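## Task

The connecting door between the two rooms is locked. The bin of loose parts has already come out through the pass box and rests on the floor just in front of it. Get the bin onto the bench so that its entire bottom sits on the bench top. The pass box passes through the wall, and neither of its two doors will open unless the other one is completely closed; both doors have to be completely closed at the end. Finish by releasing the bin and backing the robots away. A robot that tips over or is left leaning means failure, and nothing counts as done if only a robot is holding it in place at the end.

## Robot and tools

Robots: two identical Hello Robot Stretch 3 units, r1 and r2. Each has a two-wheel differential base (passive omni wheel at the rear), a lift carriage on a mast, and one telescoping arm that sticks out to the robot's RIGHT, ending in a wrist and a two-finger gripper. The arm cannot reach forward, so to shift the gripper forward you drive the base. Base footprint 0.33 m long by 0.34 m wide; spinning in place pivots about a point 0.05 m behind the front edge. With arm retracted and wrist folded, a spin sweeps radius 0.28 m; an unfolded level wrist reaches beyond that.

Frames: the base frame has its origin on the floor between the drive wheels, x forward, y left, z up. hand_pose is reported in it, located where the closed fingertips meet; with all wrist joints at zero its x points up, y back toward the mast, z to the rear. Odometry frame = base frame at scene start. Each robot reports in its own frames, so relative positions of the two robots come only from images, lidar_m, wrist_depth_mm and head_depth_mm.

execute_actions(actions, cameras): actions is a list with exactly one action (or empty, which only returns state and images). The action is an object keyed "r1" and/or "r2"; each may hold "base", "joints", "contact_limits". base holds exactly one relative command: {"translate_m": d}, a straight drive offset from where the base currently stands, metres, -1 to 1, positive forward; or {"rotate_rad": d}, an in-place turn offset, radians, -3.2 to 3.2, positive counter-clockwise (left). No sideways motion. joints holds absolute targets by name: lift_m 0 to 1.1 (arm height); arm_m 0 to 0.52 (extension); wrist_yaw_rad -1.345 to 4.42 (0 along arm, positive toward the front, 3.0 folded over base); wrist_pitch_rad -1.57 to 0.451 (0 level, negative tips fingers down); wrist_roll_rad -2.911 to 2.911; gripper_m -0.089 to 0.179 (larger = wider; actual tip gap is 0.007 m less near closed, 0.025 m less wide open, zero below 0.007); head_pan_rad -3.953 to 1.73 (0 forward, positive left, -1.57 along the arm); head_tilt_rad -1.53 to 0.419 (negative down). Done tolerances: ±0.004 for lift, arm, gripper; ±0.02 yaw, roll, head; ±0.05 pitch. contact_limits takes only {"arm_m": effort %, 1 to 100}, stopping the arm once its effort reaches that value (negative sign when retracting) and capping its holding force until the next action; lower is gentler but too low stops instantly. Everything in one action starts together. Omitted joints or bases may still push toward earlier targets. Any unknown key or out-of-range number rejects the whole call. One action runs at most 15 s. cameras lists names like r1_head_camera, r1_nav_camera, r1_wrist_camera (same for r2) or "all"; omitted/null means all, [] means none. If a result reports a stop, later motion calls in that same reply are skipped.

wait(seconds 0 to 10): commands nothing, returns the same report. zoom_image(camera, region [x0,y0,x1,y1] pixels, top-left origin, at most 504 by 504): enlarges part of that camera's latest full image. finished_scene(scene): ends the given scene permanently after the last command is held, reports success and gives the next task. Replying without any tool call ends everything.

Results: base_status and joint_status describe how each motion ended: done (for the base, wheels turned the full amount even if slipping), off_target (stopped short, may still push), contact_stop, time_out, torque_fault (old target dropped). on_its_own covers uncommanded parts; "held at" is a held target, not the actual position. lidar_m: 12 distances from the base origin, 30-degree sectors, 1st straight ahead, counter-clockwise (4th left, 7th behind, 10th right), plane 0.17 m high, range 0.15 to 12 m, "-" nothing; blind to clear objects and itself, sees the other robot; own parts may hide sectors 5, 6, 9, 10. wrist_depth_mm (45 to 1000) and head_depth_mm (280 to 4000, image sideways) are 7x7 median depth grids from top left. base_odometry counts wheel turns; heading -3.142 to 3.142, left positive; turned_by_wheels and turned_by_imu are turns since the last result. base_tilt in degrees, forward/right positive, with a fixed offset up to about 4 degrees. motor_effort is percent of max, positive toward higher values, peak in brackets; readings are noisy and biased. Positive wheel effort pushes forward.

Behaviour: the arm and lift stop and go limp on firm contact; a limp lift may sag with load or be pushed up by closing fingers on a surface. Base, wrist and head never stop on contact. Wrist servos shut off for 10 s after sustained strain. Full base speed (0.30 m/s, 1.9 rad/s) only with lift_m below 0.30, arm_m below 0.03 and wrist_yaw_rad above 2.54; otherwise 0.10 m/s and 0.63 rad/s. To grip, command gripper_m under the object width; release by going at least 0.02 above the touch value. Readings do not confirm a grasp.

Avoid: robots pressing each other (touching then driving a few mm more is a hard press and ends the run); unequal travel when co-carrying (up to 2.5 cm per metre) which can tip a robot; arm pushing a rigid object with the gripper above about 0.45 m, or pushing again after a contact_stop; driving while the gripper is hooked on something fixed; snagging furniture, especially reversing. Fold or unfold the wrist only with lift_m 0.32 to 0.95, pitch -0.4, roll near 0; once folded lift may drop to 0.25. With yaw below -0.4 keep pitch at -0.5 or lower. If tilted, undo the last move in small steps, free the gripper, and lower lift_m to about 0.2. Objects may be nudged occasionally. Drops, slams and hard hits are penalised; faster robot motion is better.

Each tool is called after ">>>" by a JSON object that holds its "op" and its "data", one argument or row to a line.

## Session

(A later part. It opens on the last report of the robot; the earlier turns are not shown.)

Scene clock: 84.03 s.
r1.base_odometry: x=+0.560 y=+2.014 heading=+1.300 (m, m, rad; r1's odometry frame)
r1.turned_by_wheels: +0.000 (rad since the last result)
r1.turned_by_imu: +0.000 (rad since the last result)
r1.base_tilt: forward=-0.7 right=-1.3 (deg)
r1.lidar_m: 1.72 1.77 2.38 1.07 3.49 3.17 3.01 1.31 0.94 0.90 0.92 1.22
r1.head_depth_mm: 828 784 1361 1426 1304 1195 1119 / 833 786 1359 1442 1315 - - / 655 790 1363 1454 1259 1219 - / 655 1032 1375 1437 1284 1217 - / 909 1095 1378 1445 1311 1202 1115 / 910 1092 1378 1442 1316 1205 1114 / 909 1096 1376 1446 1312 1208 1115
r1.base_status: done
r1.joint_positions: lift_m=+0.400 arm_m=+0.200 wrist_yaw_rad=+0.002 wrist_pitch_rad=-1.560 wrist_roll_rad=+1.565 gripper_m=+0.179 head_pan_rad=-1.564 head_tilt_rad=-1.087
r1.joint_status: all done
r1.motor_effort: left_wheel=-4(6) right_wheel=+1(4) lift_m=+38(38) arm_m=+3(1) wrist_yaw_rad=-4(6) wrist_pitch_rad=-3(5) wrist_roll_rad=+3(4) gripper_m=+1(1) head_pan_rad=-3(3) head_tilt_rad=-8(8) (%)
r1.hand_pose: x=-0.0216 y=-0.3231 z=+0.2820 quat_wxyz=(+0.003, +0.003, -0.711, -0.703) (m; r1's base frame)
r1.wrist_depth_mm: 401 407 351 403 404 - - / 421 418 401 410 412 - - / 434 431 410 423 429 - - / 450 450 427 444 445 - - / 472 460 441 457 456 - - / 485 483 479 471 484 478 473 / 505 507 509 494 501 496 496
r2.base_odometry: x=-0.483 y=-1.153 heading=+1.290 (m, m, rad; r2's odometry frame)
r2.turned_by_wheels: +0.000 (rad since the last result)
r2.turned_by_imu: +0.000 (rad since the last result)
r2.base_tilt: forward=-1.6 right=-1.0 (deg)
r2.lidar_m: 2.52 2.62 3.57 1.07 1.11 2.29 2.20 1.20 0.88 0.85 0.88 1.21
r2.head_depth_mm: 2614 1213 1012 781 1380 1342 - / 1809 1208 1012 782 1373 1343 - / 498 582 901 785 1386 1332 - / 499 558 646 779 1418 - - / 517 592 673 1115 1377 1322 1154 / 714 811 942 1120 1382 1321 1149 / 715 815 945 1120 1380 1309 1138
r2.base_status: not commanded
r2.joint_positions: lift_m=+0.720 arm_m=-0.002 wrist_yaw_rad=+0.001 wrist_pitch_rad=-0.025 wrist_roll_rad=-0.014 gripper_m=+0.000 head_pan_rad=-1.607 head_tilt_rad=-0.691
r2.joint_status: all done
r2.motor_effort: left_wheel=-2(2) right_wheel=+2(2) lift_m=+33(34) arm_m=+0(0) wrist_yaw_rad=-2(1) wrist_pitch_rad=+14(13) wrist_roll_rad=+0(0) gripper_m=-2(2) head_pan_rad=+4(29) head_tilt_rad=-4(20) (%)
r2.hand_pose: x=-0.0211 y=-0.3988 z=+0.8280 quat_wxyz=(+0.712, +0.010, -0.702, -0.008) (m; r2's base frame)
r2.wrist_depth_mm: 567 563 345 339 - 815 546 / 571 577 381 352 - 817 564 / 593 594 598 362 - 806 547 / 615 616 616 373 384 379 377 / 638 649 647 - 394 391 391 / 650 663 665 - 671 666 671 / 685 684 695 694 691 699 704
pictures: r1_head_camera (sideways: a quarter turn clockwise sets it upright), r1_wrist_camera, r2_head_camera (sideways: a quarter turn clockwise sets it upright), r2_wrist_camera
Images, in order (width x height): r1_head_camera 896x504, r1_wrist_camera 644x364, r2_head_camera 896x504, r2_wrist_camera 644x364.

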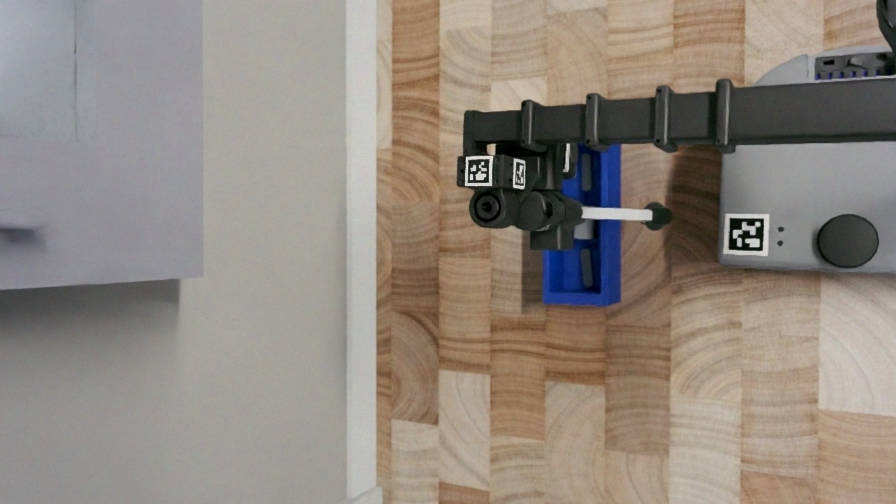

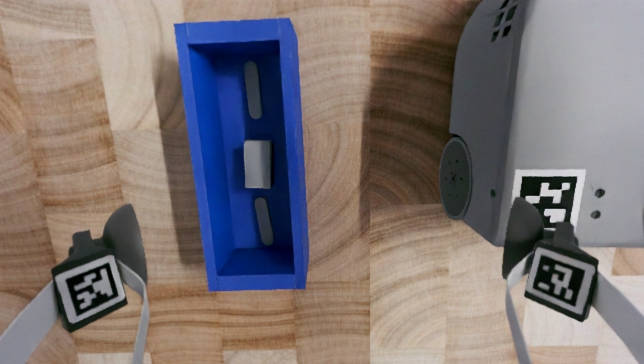

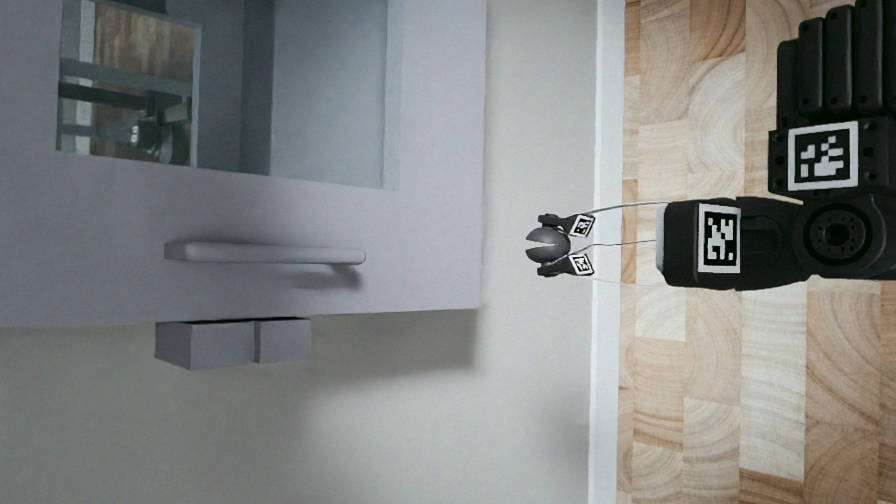

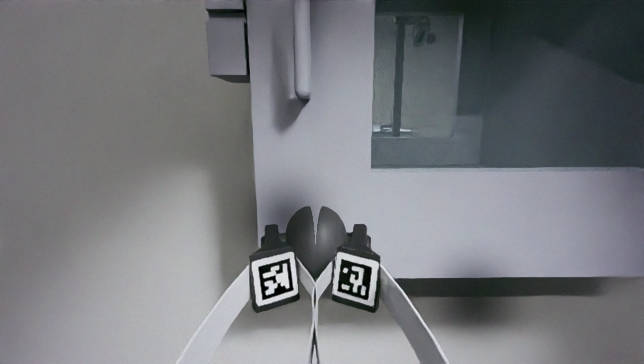

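>>> {"op": "execute_actions", "data": {
  "actions": [
    {"r1": {"joints": {"arm_m": 0.285, "lift_m": 0.26}}, "r2": {"joints": {"lift_m": 0.69, "arm_m": 0.18}, "contact_limits": {"arm_m": 15}}}
  ],
  "cameras": ["r1_head_camera", "r1_wrist_camera", "r2_head_camera", "r2_wrist_camera"]
}}

Scene clock: 101.70 s.
r1.base_odometry: x=+0.560 y=+2.014 heading=+1.300 (m, m, rad; r1's odometry frame)
r1.turned_by_wheels: +0.000 (rad since the last result)
r1.turned_by_imu: +0.000 (rad since the last result)
r1.base_tilt: forward=-0.6 right=-1.3 (deg)
r1.lidar_m: 1.72 1.77 2.38 1.07 3.50 3.16 3.02 1.31 0.94 0.90 0.93 1.21
r1.head_depth_mm: 827 786 1367 1423 1302 1193 1121 / 830 786 1367 1436 1305 1204 - / 655 789 1373 1471 1280 1228 - / 655 1034 1371 1438 1282 1223 - / 908 1098 1373 1437 1320 1206 1116 / 911 1097 1377 1438 1317 1209 1117 / 911 1095 1379 1437 1318 1209 1122
r1.base_status: not commanded
r1.joint_positions: lift_m=+0.260 arm_m=+0.285 wrist_yaw_rad=+0.002 wrist_pitch_rad=-1.561 wrist_roll_rad=+1.565 gripper_m=+0.179 head_pan_rad=-1.564 head_tilt_rad=-1.087
r1.joint_status: all done
r1.motor_effort: left_wheel=-4(4) right_wheel=+1(1) lift_m=+29(36) arm_m=+3(3) wrist_yaw_rad=-4(3) wrist_pitch_rad=-3(3) wrist_roll_rad=+3(3) gripper_m=+1(0) head_pan_rad=-3(3) head_tilt_rad=-9(9) (%)
r1.hand_pose: x=-0.0216 y=-0.4078 z=+0.1424 quat_wxyz=(+0.003, +0.003, -0.710, -0.704) (m; r1's base frame)
r1.wrist_depth_mm: 277 276 231 261 271 273 270 / 287 286 273 275 279 282 284 / 297 296 285 285 292 292 291 / 306 307 301 288 299 302 298 / 319 314 316 305 307 310 - / 326 333 325 315 321 322 - / 349 342 344 277 334 342 340
r2.base_odometry: x=-0.483 y=-1.153 heading=+1.290 (m, m, rad; r2's odometry frame)
r2.turned_by_wheels: +0.000 (rad since the last result)
r2.turned_by_imu: +0.000 (rad since the last result)
r2.base_tilt: forward=-1.7 right=-0.9 (deg)
r2.lidar_m: 2.52 2.62 3.57 1.07 1.11 2.29 2.20 1.20 0.88 0.85 0.88 1.21
r2.head_depth_mm: 2622 1201 1016 781 1375 1347 1189 / 1805 1190 1004 782 1312 - - / 499 578 896 781 - 1291 1160 / 500 559 645 753 - 1299 1157 / 518 589 674 1124 1382 1323 1157 / 715 811 941 1116 1385 1321 1150 / 710 807 944 1122 1381 1314 1144
r2.base_status: not commanded
r2.joint_positions: lift_m=+0.690 arm_m=+0.180 wrist_yaw_rad=+0.000 wrist_pitch_rad=-0.023 wrist_roll_rad=-0.014 gripper_m=+0.000 head_pan_rad=-1.607 head_tilt_rad=-0.691
r2.joint_status: all done
r2.motor_effort: left_wheel=-2(2) right_wheel=+1(2) lift_m=+20(30) arm_m=+5(3) wrist_yaw_rad=-1(1) wrist_pitch_rad=+13(14) wrist_roll_rad=+0(0) gripper_m=-2(3) head_pan_rad=+4(5) head_tilt_rad=-4(3) (%)
r2.contact_limits: arm_m 15 (drawing in: default 22, maximum 36; extending or still: default 32, maximum 51)
r2.hand_pose: x=-0.0214 y=-0.5802 z=+0.7990 quat_wxyz=(+0.712, +0.009, -0.702, -0.008) (m; r2's base frame)
r2.wrist_depth_mm: 394 394 172 172 174 711 552 / 411 407 177 177 179 742 548 / 418 417 182 183 186 760 547 / 434 433 188 190 191 193 194 / 450 451 197 - 197 197 198 / 464 474 203 - 204 205 205 / 487 479 212 211 212 212 213
pictures: r1_head_camera (sideways: a quarter turn clockwise sets it upright), r1_wrist_camera, r2_head_camera (sideways: a quarter turn clockwise sets it upright), r2_wrist_camera
Images, in order (width x height): r1_head_camera 896x504, r1_wrist_camera 644x364, r2_head_camera 896x504, r2_wrist_camera 644x364.

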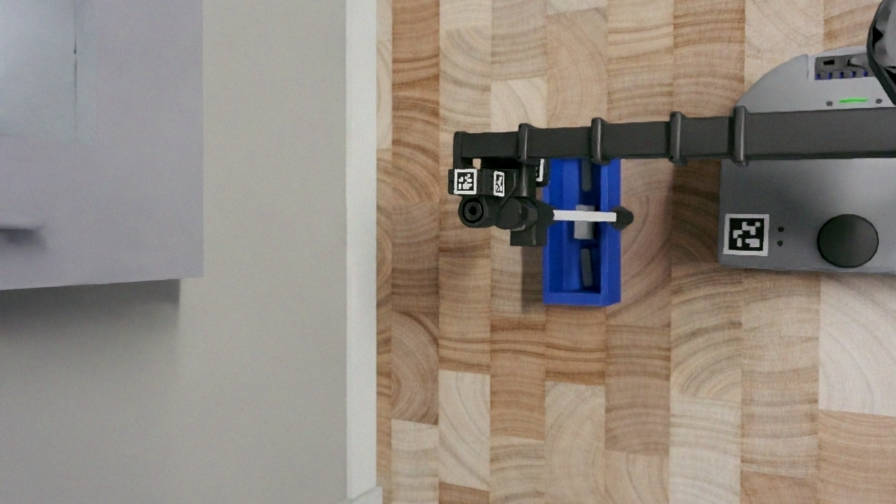

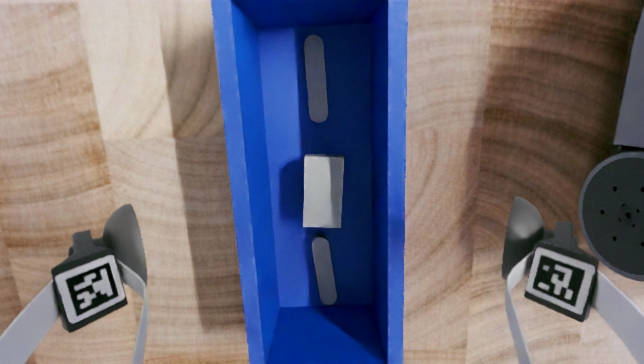

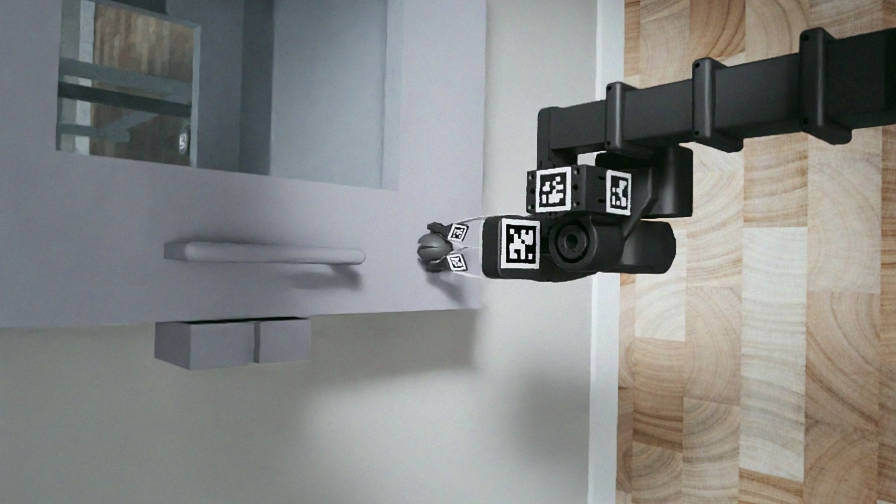

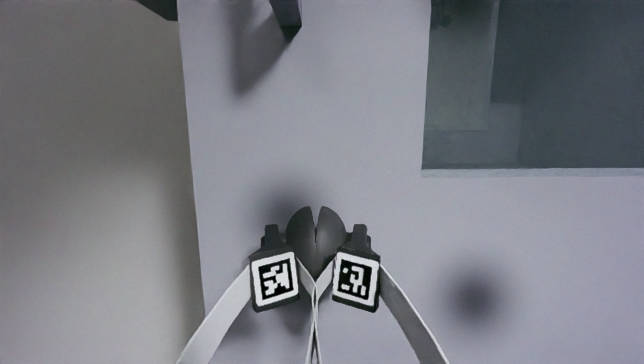

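>>> {"op": "execute_actions", "data": {
  "actions": [
    {"r1": {"joints": {"lift_m": 0.165}}, "r2": {"joints": {"arm_m": 0.23}, "contact_limits": {"arm_m": 12}}}
  ],
  "cameras": ["r1_head_camera", "r1_wrist_camera", "r2_head_camera", "r2_wrist_camera"]
}}

Scene clock: 108.20 s.
r1.base_odometry: x=+0.560 y=+2.014 heading=+1.300 (m, m, rad; r1's odometry frame)
r1.turned_by_wheels: +0.000 (rad since the last result)
r1.turned_by_imu: +0.000 (rad since the last result)
r1.base_tilt: forward=-0.6 right=-1.2 (deg)
r1.lidar_m: 1.72 1.77 2.38 1.07 3.49 3.16 3.01 1.31 0.94 0.90 0.92 1.21
r1.head_depth_mm: 829 783 1360 1433 1300 1199 1120 / 831 786 1363 1432 1301 1219 - / 653 785 1380 1453 1258 1217 - / 654 1033 1372 1441 1284 1218 - / 910 1092 1369 1436 1309 1206 1114 / 908 1099 1379 1445 1313 1210 1118 / 911 1094 1383 1437 1317 1213 1115
r1.base_status: not commanded
r1.joint_positions: lift_m=+0.165 arm_m=+0.285 wrist_yaw_rad=+0.002 wrist_pitch_rad=-1.561 wrist_roll_rad=+1.565 gripper_m=+0.179 head_pan_rad=-1.564 head_tilt_rad=-1.087
r1.joint_status: all done
r1.motor_effort: left_wheel=-4(4) right_wheel=+1(1) lift_m=+28(28) arm_m=+3(3) wrist_yaw_rad=-4(4) wrist_pitch_rad=-3(3) wrist_roll_rad=+3(3) gripper_m=+1(0) head_pan_rad=-3(3) head_tilt_rad=-9(8) (%)
r1.hand_pose: x=-0.0216 y=-0.4078 z=+0.0474 quat_wxyz=(+0.003, +0.003, -0.710, -0.704) (m; r1's base frame)
r1.wrist_depth_mm: 191 112 177 177 138 186 187 / 197 120 183 184 142 192 192 / 203 201 182 192 145 199 200 / 210 208 177 196 148 205 205 / 220 169 173 174 152 214 212 / - 226 170 207 157 223 220 / 239 234 167 220 160 231 230
r2.base_odometry: x=-0.483 y=-1.153 heading=+1.290 (m, m, rad; r2's odometry frame)
r2.turned_by_wheels: +0.000 (rad since the last result)
r2.turned_by_imu: +0.000 (rad since the last result)
r2.base_tilt: forward=-1.6 right=-1.1 (deg)
r2.lidar_m: 2.52 2.63 3.56 1.07 1.11 2.29 2.20 1.20 0.89 0.85 0.88 1.22
r2.head_depth_mm: 2606 1199 1009 782 1374 1338 1174 / 1801 1201 1009 783 1338 - - / 500 578 896 782 - 1305 1156 / 500 558 645 754 - 1331 1155 / 518 593 676 1119 1389 1331 1147 / 713 812 944 1123 1392 1315 1150 / 717 816 944 1121 1384 1309 1151
r2.base_status: not commanded
r2.joint_positions: lift_m=+0.690 arm_m=+0.192 wrist_yaw_rad=+0.000 wrist_pitch_rad=-0.025 wrist_roll_rad=-0.014 gripper_m=+0.000 head_pan_rad=-1.607 head_tilt_rad=-0.692
r2.joint_status: arm_m contact_stop (moved +0.012 of +0.050)
r2.on_its_own: arm_m is slack since a contact_stop, until your next command for it (your +0.230 is given up)
r2.motor_effort: left_wheel=-2(3) right_wheel=+3(4) lift_m=+20(20) arm_m=+1(16) wrist_yaw_rad=+1(1) wrist_pitch_rad=+13(16) wrist_roll_rad=+0(0) gripper_m=-3(3) head_pan_rad=+4(5) head_tilt_rad=-3(4) (%)
r2.contact_limits: arm_m 12 (drawing in: default 22, maximum 36; extending or still: default 32, maximum 51)
r2.hand_pose: x=-0.0216 y=-0.5921 z=+0.7987 quat_wxyz=(+0.712, +0.009, -0.702, -0.009) (m; r2's base frame)
r2.wrist_depth_mm: 383 382 160 162 162 712 550 / 396 395 166 167 168 729 544 / 410 408 171 172 174 749 550 / 422 423 177 178 180 182 182 / 435 438 184 - 185 186 187 / 451 450 190 - 191 192 193 / 468 474 199 198 200 199 200
pictures: r1_head_camera (sideways: a quarter turn clockwise sets it upright), r1_wrist_camera, r2_head_camera (sideways: a quarter turn clockwise sets it upright), r2_wrist_camera
Images, in order (width x height): r1_head_camera 896x504, r1_wrist_camera 644x364, r2_head_camera 896x504, r2_wrist_camera 644x364.

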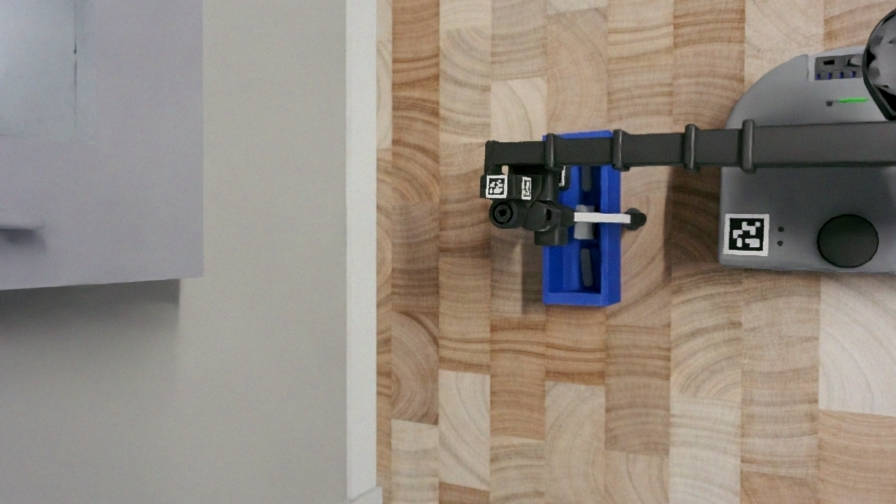

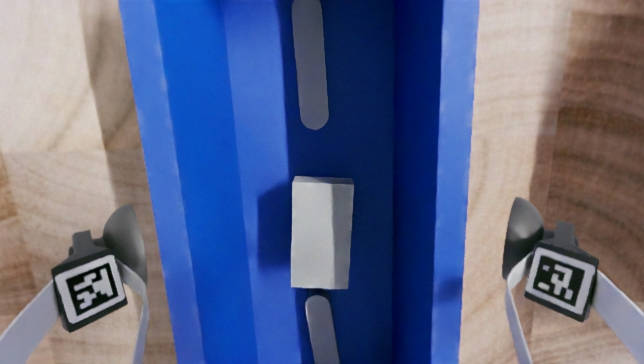

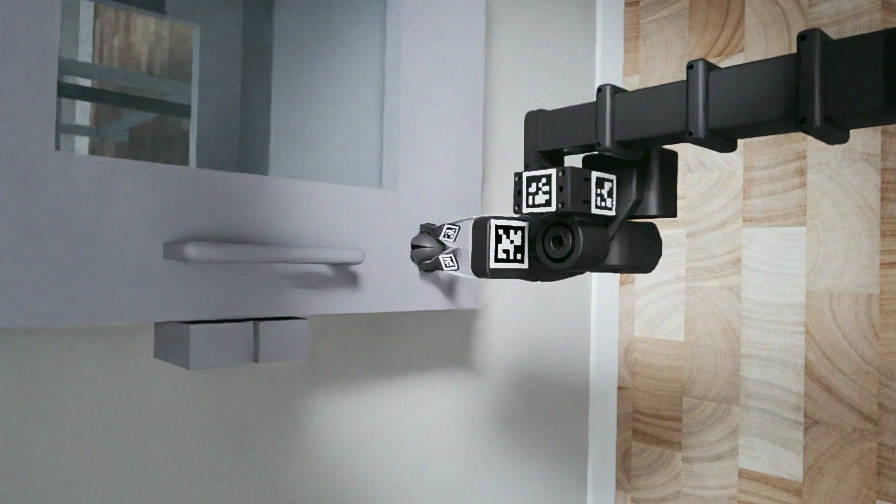

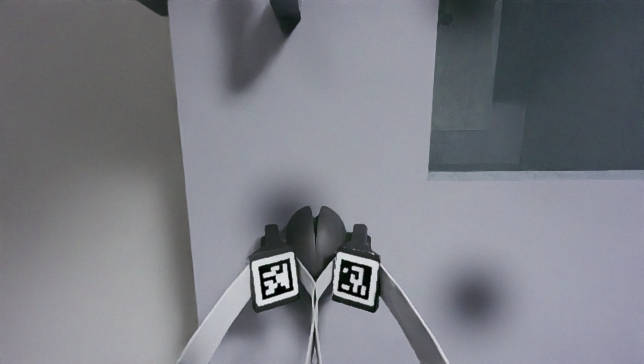

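>>> {"op": "execute_actions", "data": {
  "actions": [
    {"r1": {"joints": {"arm_m": 0.291, "gripper_m": 0.07}}, "r2": {"joints": {"arm_m": 0.215}, "contact_limits": {"arm_m": 17}}}
  ],
  "cameras": ["r1_wrist_camera", "r2_head_camera"]
}}

Scene clock: 115.93 s.
r1.base_odometry: x=+0.560 y=+2.014 heading=+1.300 (m, m, rad; r1's odometry frame)
r1.turned_by_wheels: +0.000 (rad since the last result)
r1.turned_by_imu: +0.000 (rad since the last result)
r1.base_tilt: forward=-0.7 right=-1.3 (deg)
r1.lidar_m: 1.72 1.77 2.37 1.07 3.50 3.15 3.01 1.31 0.94 0.90 0.93 1.22
r1.head_depth_mm: 828 784 1364 1434 1305 1198 1120 / 834 787 1370 1430 1309 1217 - / 655 787 1365 1450 1265 1221 - / 656 1035 1369 1437 1284 1222 - / 908 1093 1376 1435 1308 1208 1113 / 911 1097 1376 1439 1315 1210 1116 / 911 1096 1377 1442 1316 1209 1117
r1.base_status: not commanded
r1.joint_positions: lift_m=+0.166 arm_m=+0.291 wrist_yaw_rad=+0.002 wrist_pitch_rad=-1.577 wrist_roll_rad=+1.565 gripper_m=+0.072 head_pan_rad=-1.564 head_tilt_rad=-1.087
r1.joint_status: all done
r1.motor_effort: left_wheel=-4(3) right_wheel=+2(1) lift_m=+11(29) arm_m=+3(2) wrist_yaw_rad=-3(3) wrist_pitch_rad=+2(3) wrist_roll_rad=+3(3) gripper_m=-32(98) head_pan_rad=-3(3) head_tilt_rad=-8(8) (%)
r1.hand_pose: x=-0.0216 y=-0.4097 z=+0.0484 quat_wxyz=(+0.003, +0.003, -0.705, -0.710) (m; r1's base frame)
r1.wrist_depth_mm: 191 114 179 180 151 189 191 / 197 196 176 187 153 195 197 / 204 203 173 191 157 203 205 / 210 211 166 198 160 210 212 / 220 216 164 178 164 215 219 / 228 - 163 215 168 - 227 / 236 241 158 225 173 236 236
r2.base_odometry: x=-0.483 y=-1.153 heading=+1.290 (m, m, rad; r2's odometry frame)
r2.turned_by_wheels: +0.000 (rad since the last result)
r2.turned_by_imu: +0.000 (rad since the last result)
r2.base_tilt: forward=-1.8 right=-0.8 (deg)
r2.lidar_m: 2.52 2.62 3.57 1.07 1.11 2.29 2.21 1.20 0.88 0.85 0.88 1.22
r2.head_depth_mm: 2643 1202 1016 782 1382 1347 1175 / 1801 1200 1008 784 1341 - - / 500 580 901 783 - 1299 1165 / 501 558 645 754 - 1325 1154 / 518 592 674 1118 1381 1326 1149 / 715 813 944 1122 1388 1312 1146 / 715 815 944 1118 1383 1311 1144
r2.base_status: not commanded
r2.joint_positions: lift_m=+0.690 arm_m=+0.192 wrist_yaw_rad=-0.001 wrist_pitch_rad=-0.025 wrist_roll_rad=-0.014 gripper_m=+0.000 head_pan_rad=-1.607 head_tilt_rad=-0.692
r2.joint_status: arm_m contact_stop (moved +0.000 of +0.023)
r2.on_its_own: arm_m is slack since a contact_stop, until your next command for it (your +0.215 is given up)
r2.motor_effort: left_wheel=-1(2) right_wheel=+2(3) lift_m=+20(20) arm_m=+1(17) wrist_yaw_rad=+1(1) wrist_pitch_rad=+13(14) wrist_roll_rad=+0(0) gripper_m=-3(2) head_pan_rad=+4(5) head_tilt_rad=-3(3) (%)
r2.contact_limits: arm_m 17 (drawing in: default 22, maximum 36; extending or still: default 32, maximum 51)
r2.hand_pose: x=-0.0216 y=-0.5921 z=+0.7987 quat_wxyz=(+0.712, +0.009, -0.702, -0.009) (m; r2's base frame)
r2.wrist_depth_mm: 384 381 160 162 164 708 551 / 394 394 166 166 168 728 548 / 410 409 172 172 174 747 557 / 420 425 178 177 180 182 182 / 442 439 183 - 185 185 186 / 454 451 190 - 191 192 193 / 475 469 200 198 198 199 199
pictures: r1_wrist_camera, r2_head_camera (sideways: a quarter turn clockwise sets it upright)
Images, in order (width x height): r1_wrist_camera 644x364, r2_head_camera 896x504.

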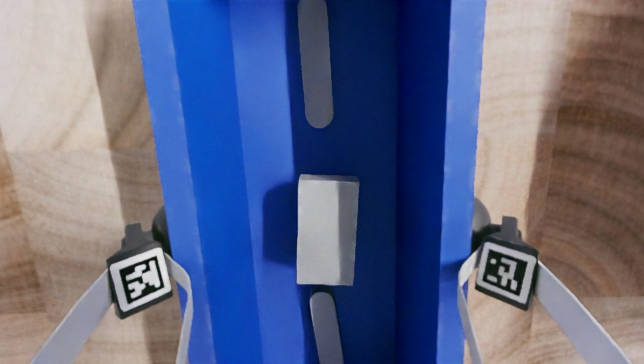

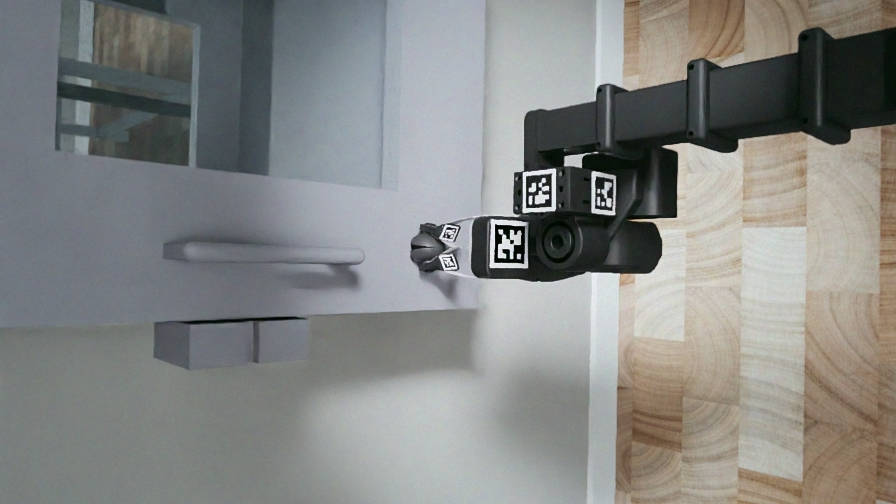

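>>> {"op": "execute_actions", "data": {
  "actions": [
    {"r1": {"joints": {"lift_m": 0.3, "head_pan_rad": 1.65, "head_tilt_rad": -0.45}}, "r2": {"base": {"translate_m": 0.0}, "joints": {"arm_m": 0.1}}}
  ],
  "cameras": ["r1_wrist_camera", "r1_head_camera", "r1_nav_camera"]
}}

Scene clock: 132.00 s.
r1.base_odometry: x=+0.560 y=+2.014 heading=+1.300 (m, m, rad; r1's odometry frame)
r1.turned_by_wheels: +0.000 (rad since the last result)
r1.turned_by_imu: -0.001 (rad since the last result)
r1.base_tilt: forward=-0.5 right=-1.2 (deg)
r1.lidar_m: 1.72 1.77 2.37 1.07 3.51 3.15 3.01 1.31 0.37 0.35 0.36 1.21
r1.head_depth_mm: 2872 3122 3329 2543 2067 1695 1390 / 2919 3139 2135 1226 1716 1541 1393 / 2922 3180 1957 1225 2138 1680 1388 / 2934 3161 1961 1221 2147 1687 1386 / 2978 3209 1950 1223 2131 1684 1388 / 2971 3194 3375 1219 2063 1545 1383 / 3014 3233 3512 2641 1983 1682 -
r1.base_status: not commanded
r1.joint_positions: lift_m=+0.300 arm_m=+0.291 wrist_yaw_rad=+0.002 wrist_pitch_rad=-1.566 wrist_roll_rad=+1.565 gripper_m=+0.098 head_pan_rad=+1.643 head_tilt_rad=-0.458
r1.joint_status: all done
r1.on_its_own: gripper_m is held at +0.097, not at your +0.070, by its stall guard, which is not easing now
r1.motor_effort: left_wheel=-2(3) right_wheel=+1(2) lift_m=+43(45) arm_m=+2(3) wrist_yaw_rad=-3(4) wrist_pitch_rad=-1(2) wrist_roll_rad=+3(3) gripper_m=-18(20) head_pan_rad=+3(37) head_tilt_rad=+4(45) (%)
r1.hand_pose: x=-0.0216 y=-0.4125 z=+0.1820 quat_wxyz=(+0.003, +0.003, -0.708, -0.706) (m; r1's base frame)
r1.wrist_depth_mm: 312 307 175 181 155 307 310 / 324 319 172 188 158 320 319 / 335 332 167 196 161 329 332 / 347 344 163 202 165 343 - / 359 354 160 179 168 351 - / 371 - 157 217 173 368 369 / 391 384 165 224 176 382 385
r2.base_odometry: x=-0.483 y=-1.153 heading=+1.290 (m, m, rad; r2's odometry frame)
r2.turned_by_wheels: +0.000 (rad since the last result)
r2.turned_by_imu: +0.001 (rad since the last result)
r2.base_tilt: forward=-1.7 right=-0.9 (deg)
r2.lidar_m: 2.52 2.62 3.58 1.07 1.11 2.29 2.20 1.20 0.88 0.85 0.89 1.21
r2.head_depth_mm: 2639 1206 1014 783 1381 1337 1194 / 1795 1197 1004 782 1378 - - / 499 579 895 784 1333 - 1136 / 501 559 644 760 - - 1150 / 519 593 674 1122 1376 1325 1153 / 715 811 942 1126 1381 1325 1143 / 713 811 946 1122 1384 1314 1143
r2.base_status: done
r2.joint_positions: lift_m=+0.690 arm_m=+0.100 wrist_yaw_rad=+0.000 wrist_pitch_rad=-0.024 wrist_roll_rad=-0.014 gripper_m=+0.000 head_pan_rad=-1.607 head_tilt_rad=-0.692
r2.joint_status: all done
r2.motor_effort: left_wheel=-1(1) right_wheel=+1(3) lift_m=+20(20) arm_m=-4(3) wrist_yaw_rad=+1(1) wrist_pitch_rad=+13(13) wrist_roll_rad=+0(0) gripper_m=-2(3) head_pan_rad=+4(3) head_tilt_rad=-3(3) (%)
r2.hand_pose: x=-0.0216 y=-0.5010 z=+0.7989 quat_wxyz=(+0.712, +0.009, -0.702, -0.009) (m; r2's base frame)
r2.wrist_depth_mm: 469 463 246 243 - 780 548 / 476 478 257 253 - 808 551 / 491 501 265 260 844 819 546 / 515 509 508 271 270 271 272 / 528 540 530 - 280 283 284 / 553 550 547 - 291 292 295 / 573 574 570 579 577 585 589
pictures: r1_head_camera (sideways: a quarter turn clockwise sets it upright), r1_nav_camera (sideways: a quarter turn counterclockwise sets it upright), r1_wrist_camera
Images, in order (width x height): r1_head_camera 896x504, r1_nav_camera 672x504, r1_wrist_camera 644x364.

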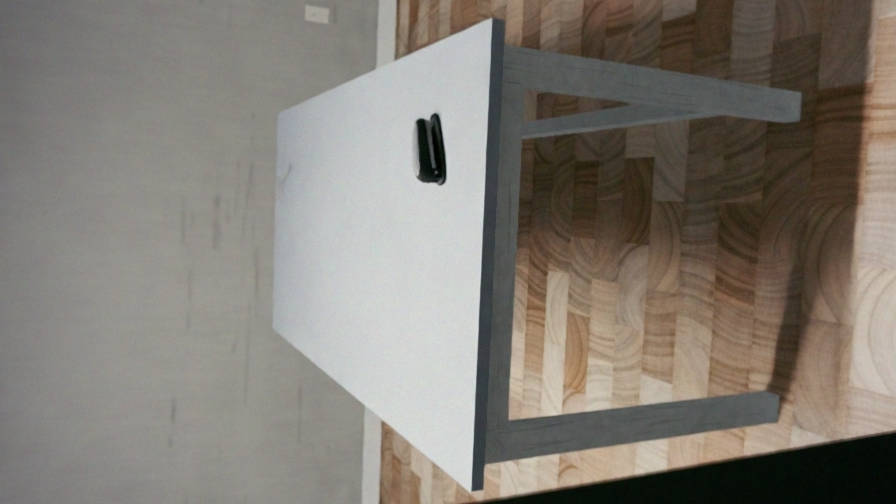

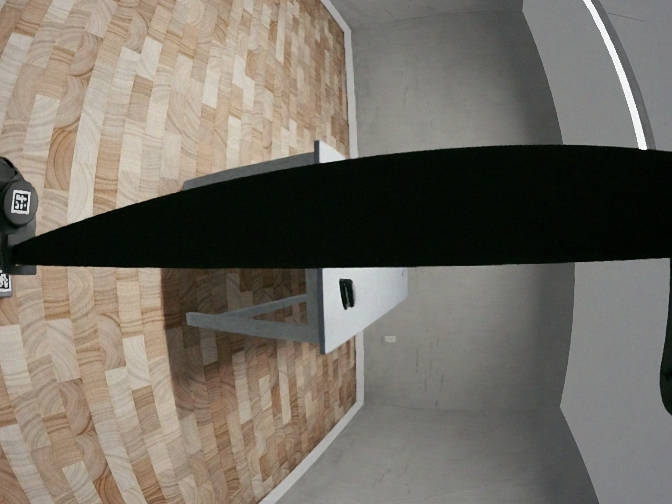

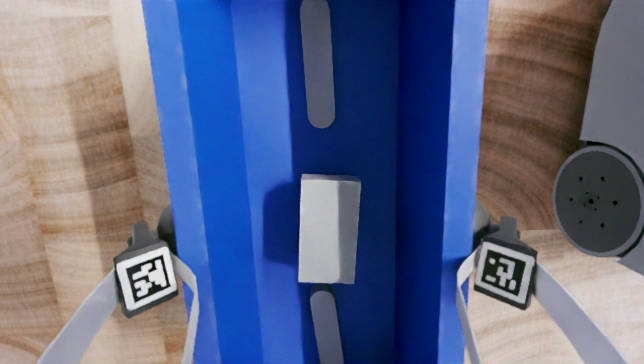

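>>> {"op": "execute_actions", "data": {
  "actions": [
    {"r1": {"base": {"rotate_rad": 2.05}, "joints": {"lift_m": 0.65, "head_pan_rad": -3.3, "head_tilt_rad": -0.3}}, "r2": {"base": {"translate_m": 0.35}, "joints": {"head_pan_rad": -2.1, "head_tilt_rad": -0.4}}}
  ],
  "cameras": ["r1_wrist_camera", "r1_head_camera", "r2_head_camera"]
}}

Scene clock: 155.37 s.
r1.base_odometry: x=+0.560 y=+2.014 heading=-2.934 (m, m, rad; r1's odometry frame)
r1.turned_by_wheels: +2.050 (rad since the last result)
r1.turned_by_imu: +2.063 (rad since the last result)
r1.base_tilt: forward=-0.5 right=-1.2 (deg)
r1.lidar_m: 1.11 3.22 3.00 1.39 0.96 0.90 0.92 1.15 1.72 1.75 2.27 1.07
r1.head_depth_mm: 745 775 590 618 649 690 737 / 768 803 842 877 682 978 1057 / 790 829 873 919 972 1028 1104 / 814 858 901 952 1009 1072 1147 / 841 885 934 990 1048 1118 1199 / 870 917 968 1020 1085 1151 1238 / 876 919 976 1042 1115 1196 1300
r1.base_status: done
r1.joint_positions: lift_m=+0.650 arm_m=+0.291 wrist_yaw_rad=+0.002 wrist_pitch_rad=-1.566 wrist_roll_rad=+1.565 gripper_m=+0.098 head_pan_rad=-3.293 head_tilt_rad=-0.310
r1.joint_status: all done
r1.on_its_own: gripper_m is held at +0.097, not at your +0.070, by its stall guard, which is not easing now
r1.motor_effort: left_wheel=-3(10) right_wheel=+1(4) lift_m=+43(42) arm_m=+2(2) wrist_yaw_rad=-4(3) wrist_pitch_rad=-1(1) wrist_roll_rad=+3(3) gripper_m=-18(18) head_pan_rad=-3(36) head_tilt_rad=+5(25) (%)
r1.hand_pose: x=-0.0216 y=-0.4128 z=+0.5320 quat_wxyz=(+0.003, +0.003, -0.709, -0.706) (m; r1's base frame)
r1.wrist_depth_mm: 618 626 175 183 156 111 - / 667 651 170 189 158 114 - / 692 668 167 196 161 - - / 700 690 162 200 165 689 709 / 718 718 160 179 168 714 722 / 746 - 158 218 172 754 738 / 800 775 165 225 177 769 769
r2.base_odometry: x=-0.386 y=-0.817 heading=+1.290 (m, m, rad; r2's odometry frame)
r2.turned_by_wheels: +0.000 (rad since the last result)
r2.turned_by_imu: -0.001 (rad since the last result)
r2.base_tilt: forward=-1.7 right=-0.8 (deg)
r2.lidar_m: 2.18 2.26 3.10 1.72 1.73 2.65 2.56 1.21 0.89 0.85 0.88 1.22
r2.head_depth_mm: 948 740 1084 1088 1542 1652 1337 / 890 692 1251 1231 1394 1551 1340 / 830 650 740 1103 903 1477 1341 / 794 611 671 730 833 1354 1319 / 753 669 714 725 946 1234 1329 / 724 782 847 930 1033 1143 1261 / 689 741 808 874 968 1068 1183
r2.base_status: done
r2.joint_positions: lift_m=+0.690 arm_m=+0.100 wrist_yaw_rad=+0.000 wrist_pitch_rad=-0.024 wrist_roll_rad=-0.014 gripper_m=+0.000 head_pan_rad=-2.093 head_tilt_rad=-0.408
r2.joint_status: all done
r2.motor_effort: left_wheel=-1(3) right_wheel=+1(5) lift_m=+20(20) arm_m=-4(3) wrist_yaw_rad=+1(1) wrist_pitch_rad=+12(13) wrist_roll_rad=+0(0) gripper_m=-3(3) head_pan_rad=-5(39) head_tilt_rad=+3(22) (%)
r2.hand_pose: x=-0.0216 y=-0.5010 z=+0.7989 quat_wxyz=(+0.712, +0.009, -0.702, -0.009) (m; r2's base frame)
r2.wrist_depth_mm: 469 464 466 465 479 471 285 / 480 480 482 486 489 472 317 / 495 501 500 496 496 467 315 / 512 513 517 523 521 468 316 / 531 532 532 - 537 532 317 / 547 557 550 - 554 564 350 / 574 569 586 574 574 586 587
pictures: r1_head_camera (sideways: a quarter turn clockwise sets it upright), r1_wrist_camera, r2_head_camera (sideways: a quarter turn clockwise sets it upright)
Images, in order (width x height): r1_head_camera 896x504, r1_wrist_camera 644x364, r2_head_camera 896x504.

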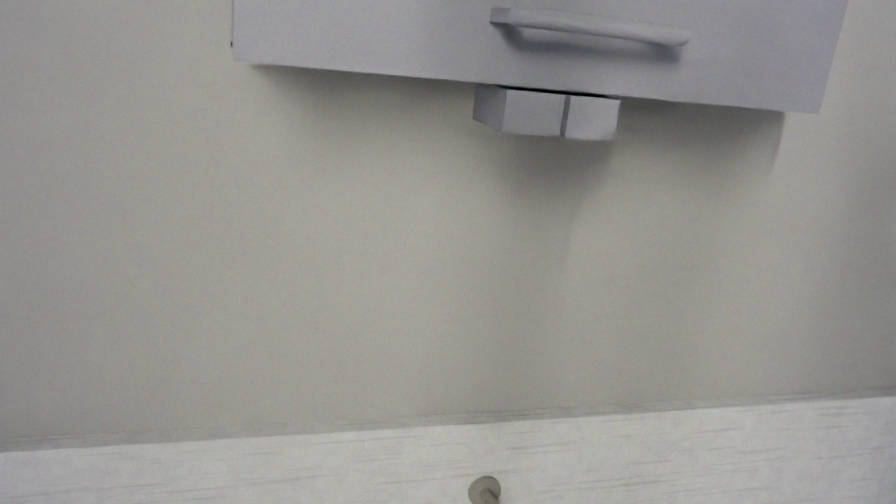

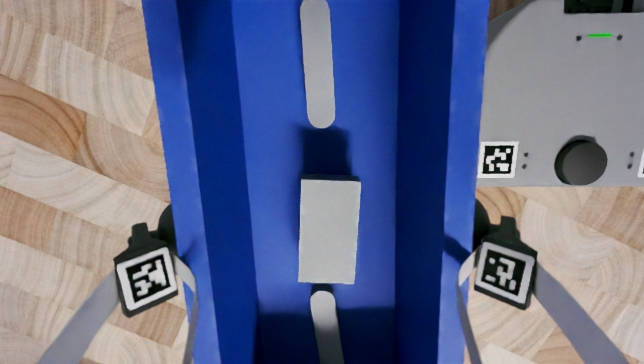

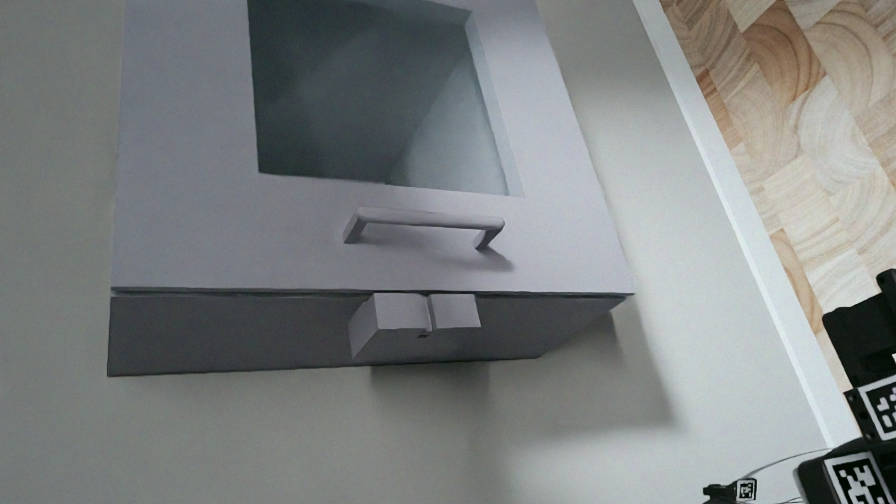

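>>> {"op": "zoom_image", "data": {
  "camera": "r1_head_camera",
  "region": [430, 0, 680, 160]
}}

>>> {"op": "zoom_image", "data": {
  "camera": "r2_head_camera",
  "region": [300, 220, 550, 380]
}}

>>> {"op": "zoom_image", "data": {
  "camera": "r2_head_camera",
  "region": [80, 240, 280, 380]
}}

Region (430, 0, 680, 160) of r1_head_camera's 896x504 image, scaled by 2.016, with more detail than that image has; it fills the top 323 rows of this view, and the rest is white.

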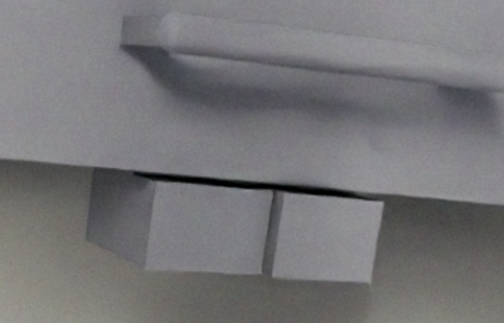

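Region (300, 220, 550, 380) of r2_head_camera's 896x504 image, scaled by 2.016, with more detail than that image has; it fills the top 323 rows of this view, and the rest is white.

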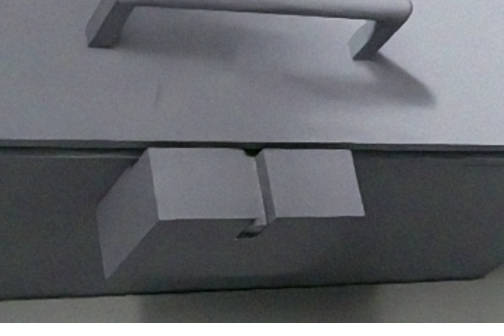

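Region (80, 240, 280, 380) of r2_head_camera's 896x504 image, scaled by 2.520, with more detail than that image has; it fills the top 353 rows of this view, and the rest is white.

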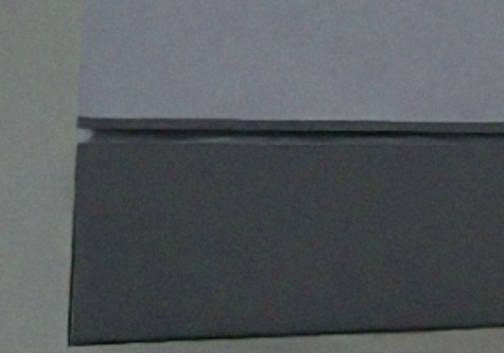

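>>> {"op": "execute_actions", "data": {
  "actions": [
    {"r1": {"base": {"translate_m": 0.63}, "joints": {"lift_m": 0.96, "head_pan_rad": -0.6, "head_tilt_rad": -0.7}}, "r2": {"base": {"translate_m": -0.325}, "joints": {"lift_m": 0.615, "head_pan_rad": -1.6, "head_tilt_rad": -0.75, "arm_m": 0.16}}}
  ],
  "cameras": ["r1_wrist_camera", "r1_head_camera", "r2_head_camera", "r2_wrist_camera"]
}}

Scene clock: 178.37 s.
r1.base_odometry: x=-0.057 y=+1.884 heading=-2.934 (m, m, rad; r1's odometry frame)
r1.turned_by_wheels: +0.000 (rad since the last result)
r1.turned_by_imu: +0.001 (rad since the last result)
r1.base_tilt: forward=-0.6 right=-1.2 (deg)
r1.lidar_m: 0.49 2.94 2.76 2.27 1.56 1.46 1.49 1.90 1.98 2.03 0.69 1.47
r1.head_depth_mm: 2571 2838 1067 789 715 1341 1220 / 2569 1487 1061 829 718 1391 1217 / 2545 1485 1066 826 697 1392 1219 / 2497 1486 1062 830 697 1405 1209 / 2444 1481 1064 829 697 1399 1213 / 2455 1476 1066 827 678 848 1057 / 2444 2658 2401 855 679 1340 1216
r1.base_status: done
r1.joint_positions: lift_m=+0.960 arm_m=+0.291 wrist_yaw_rad=+0.002 wrist_pitch_rad=-1.566 wrist_roll_rad=+1.565 gripper_m=+0.098 head_pan_rad=-0.607 head_tilt_rad=-0.691
r1.joint_status: all done
r1.on_its_own: gripper_m is held at +0.097, not at your +0.070, by its stall guard, which is not easing now
r1.motor_effort: left_wheel=-3(4) right_wheel=+1(5) lift_m=+43(43) arm_m=+2(2) wrist_yaw_rad=-3(4) wrist_pitch_rad=-1(2) wrist_roll_rad=+3(3) gripper_m=-18(18) head_pan_rad=+4(38) head_tilt_rad=-5(38) (%)
r1.hand_pose: x=-0.0216 y=-0.4128 z=+0.8420 quat_wxyz=(+0.003, +0.003, -0.709, -0.706) (m; r1's base frame)
r1.wrist_depth_mm: 912 889 175 183 156 881 910 / 941 949 171 187 157 115 956 / 976 955 166 196 161 - 988 / - - 163 201 164 - - / - - 159 180 169 - - / - - 156 218 172 - - / - 458 166 227 177 - -
r2.base_odometry: x=-0.476 y=-1.129 heading=+1.289 (m, m, rad; r2's odometry frame)
r2.turned_by_wheels: +0.000 (rad since the last result)
r2.turned_by_imu: +0.002 (rad since the last result)
r2.base_tilt: forward=-1.8 right=-1.0 (deg)
r2.lidar_m: 2.49 2.59 3.53 1.08 1.11 2.32 2.22 1.20 0.88 0.85 0.88 1.21
r2.head_depth_mm: 3889 1160 940 821 1442 1311 1136 / 3698 1155 933 822 1417 1320 - / 505 580 698 822 1378 1241 1137 / 507 569 682 798 - 1272 1137 / 710 595 977 1179 1424 1295 1142 / 723 831 974 1175 1427 1295 1132 / 726 832 970 1180 1415 1292 1122
r2.base_status: done
r2.joint_positions: lift_m=+0.615 arm_m=+0.160 wrist_yaw_rad=+0.000 wrist_pitch_rad=-0.023 wrist_roll_rad=-0.014 gripper_m=+0.000 head_pan_rad=-1.607 head_tilt_rad=-0.740
r2.joint_status: all done
r2.motor_effort: left_wheel=-1(4) right_wheel=+2(2) lift_m=+20(21) arm_m=+5(4) wrist_yaw_rad=+1(0) wrist_pitch_rad=+13(12) wrist_roll_rad=+0(0) gripper_m=-2(2) head_pan_rad=+3(41) head_tilt_rad=-4(23) (%)
r2.hand_pose: x=-0.0216 y=-0.5602 z=+0.7240 quat_wxyz=(+0.712, +0.008, -0.702, -0.009) (m; r2's base frame)
r2.wrist_depth_mm: 412 414 409 191 191 741 575 / 423 423 424 196 198 198 198 / 441 437 437 203 203 204 204 / 453 448 454 209 211 211 212 / 472 468 471 - 218 218 220 / 483 489 494 - 493 495 496 / 506 507 512 507 506 508 517
pictures: r1_head_camera (sideways: a quarter turn clockwise sets it upright), r1_wrist_camera, r2_head_camera (sideways: a quarter turn clockwise sets it upright), r2_wrist_camera
Images, in order (width x height): r1_head_camera 896x504, r1_wrist_camera 644x364, r2_head_camera 896x504, r2_wrist_camera 644x364.

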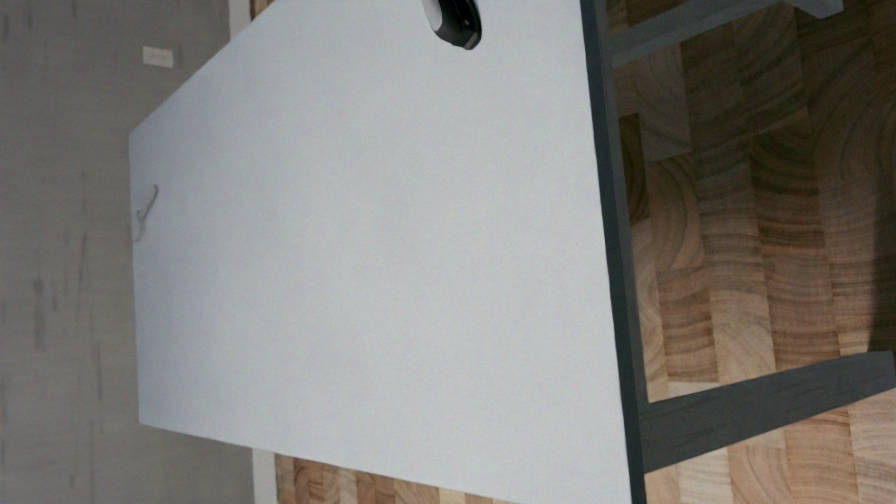

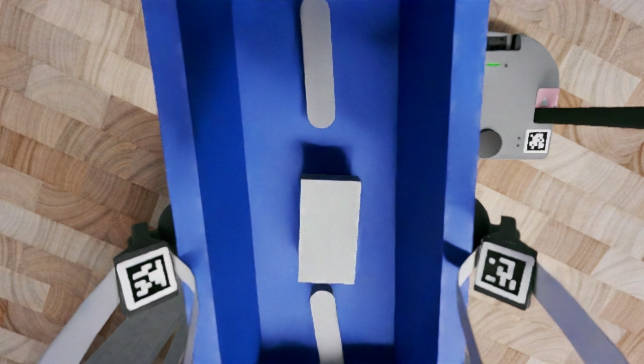

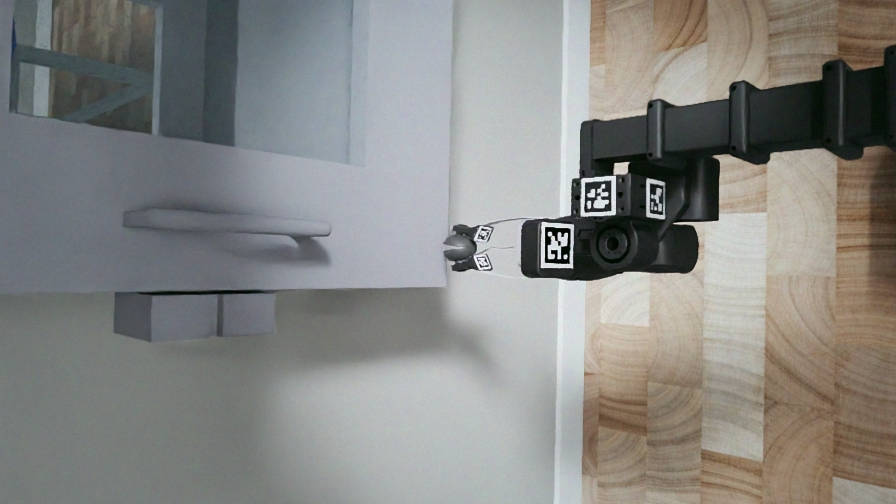

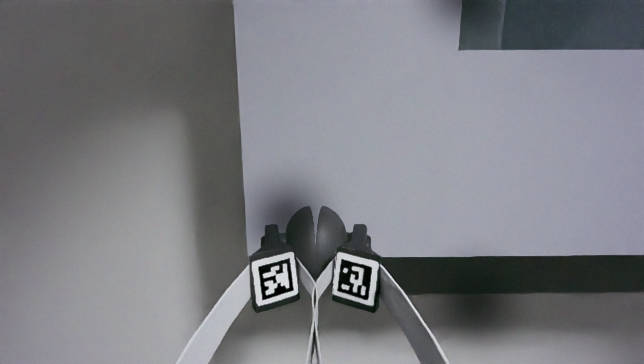

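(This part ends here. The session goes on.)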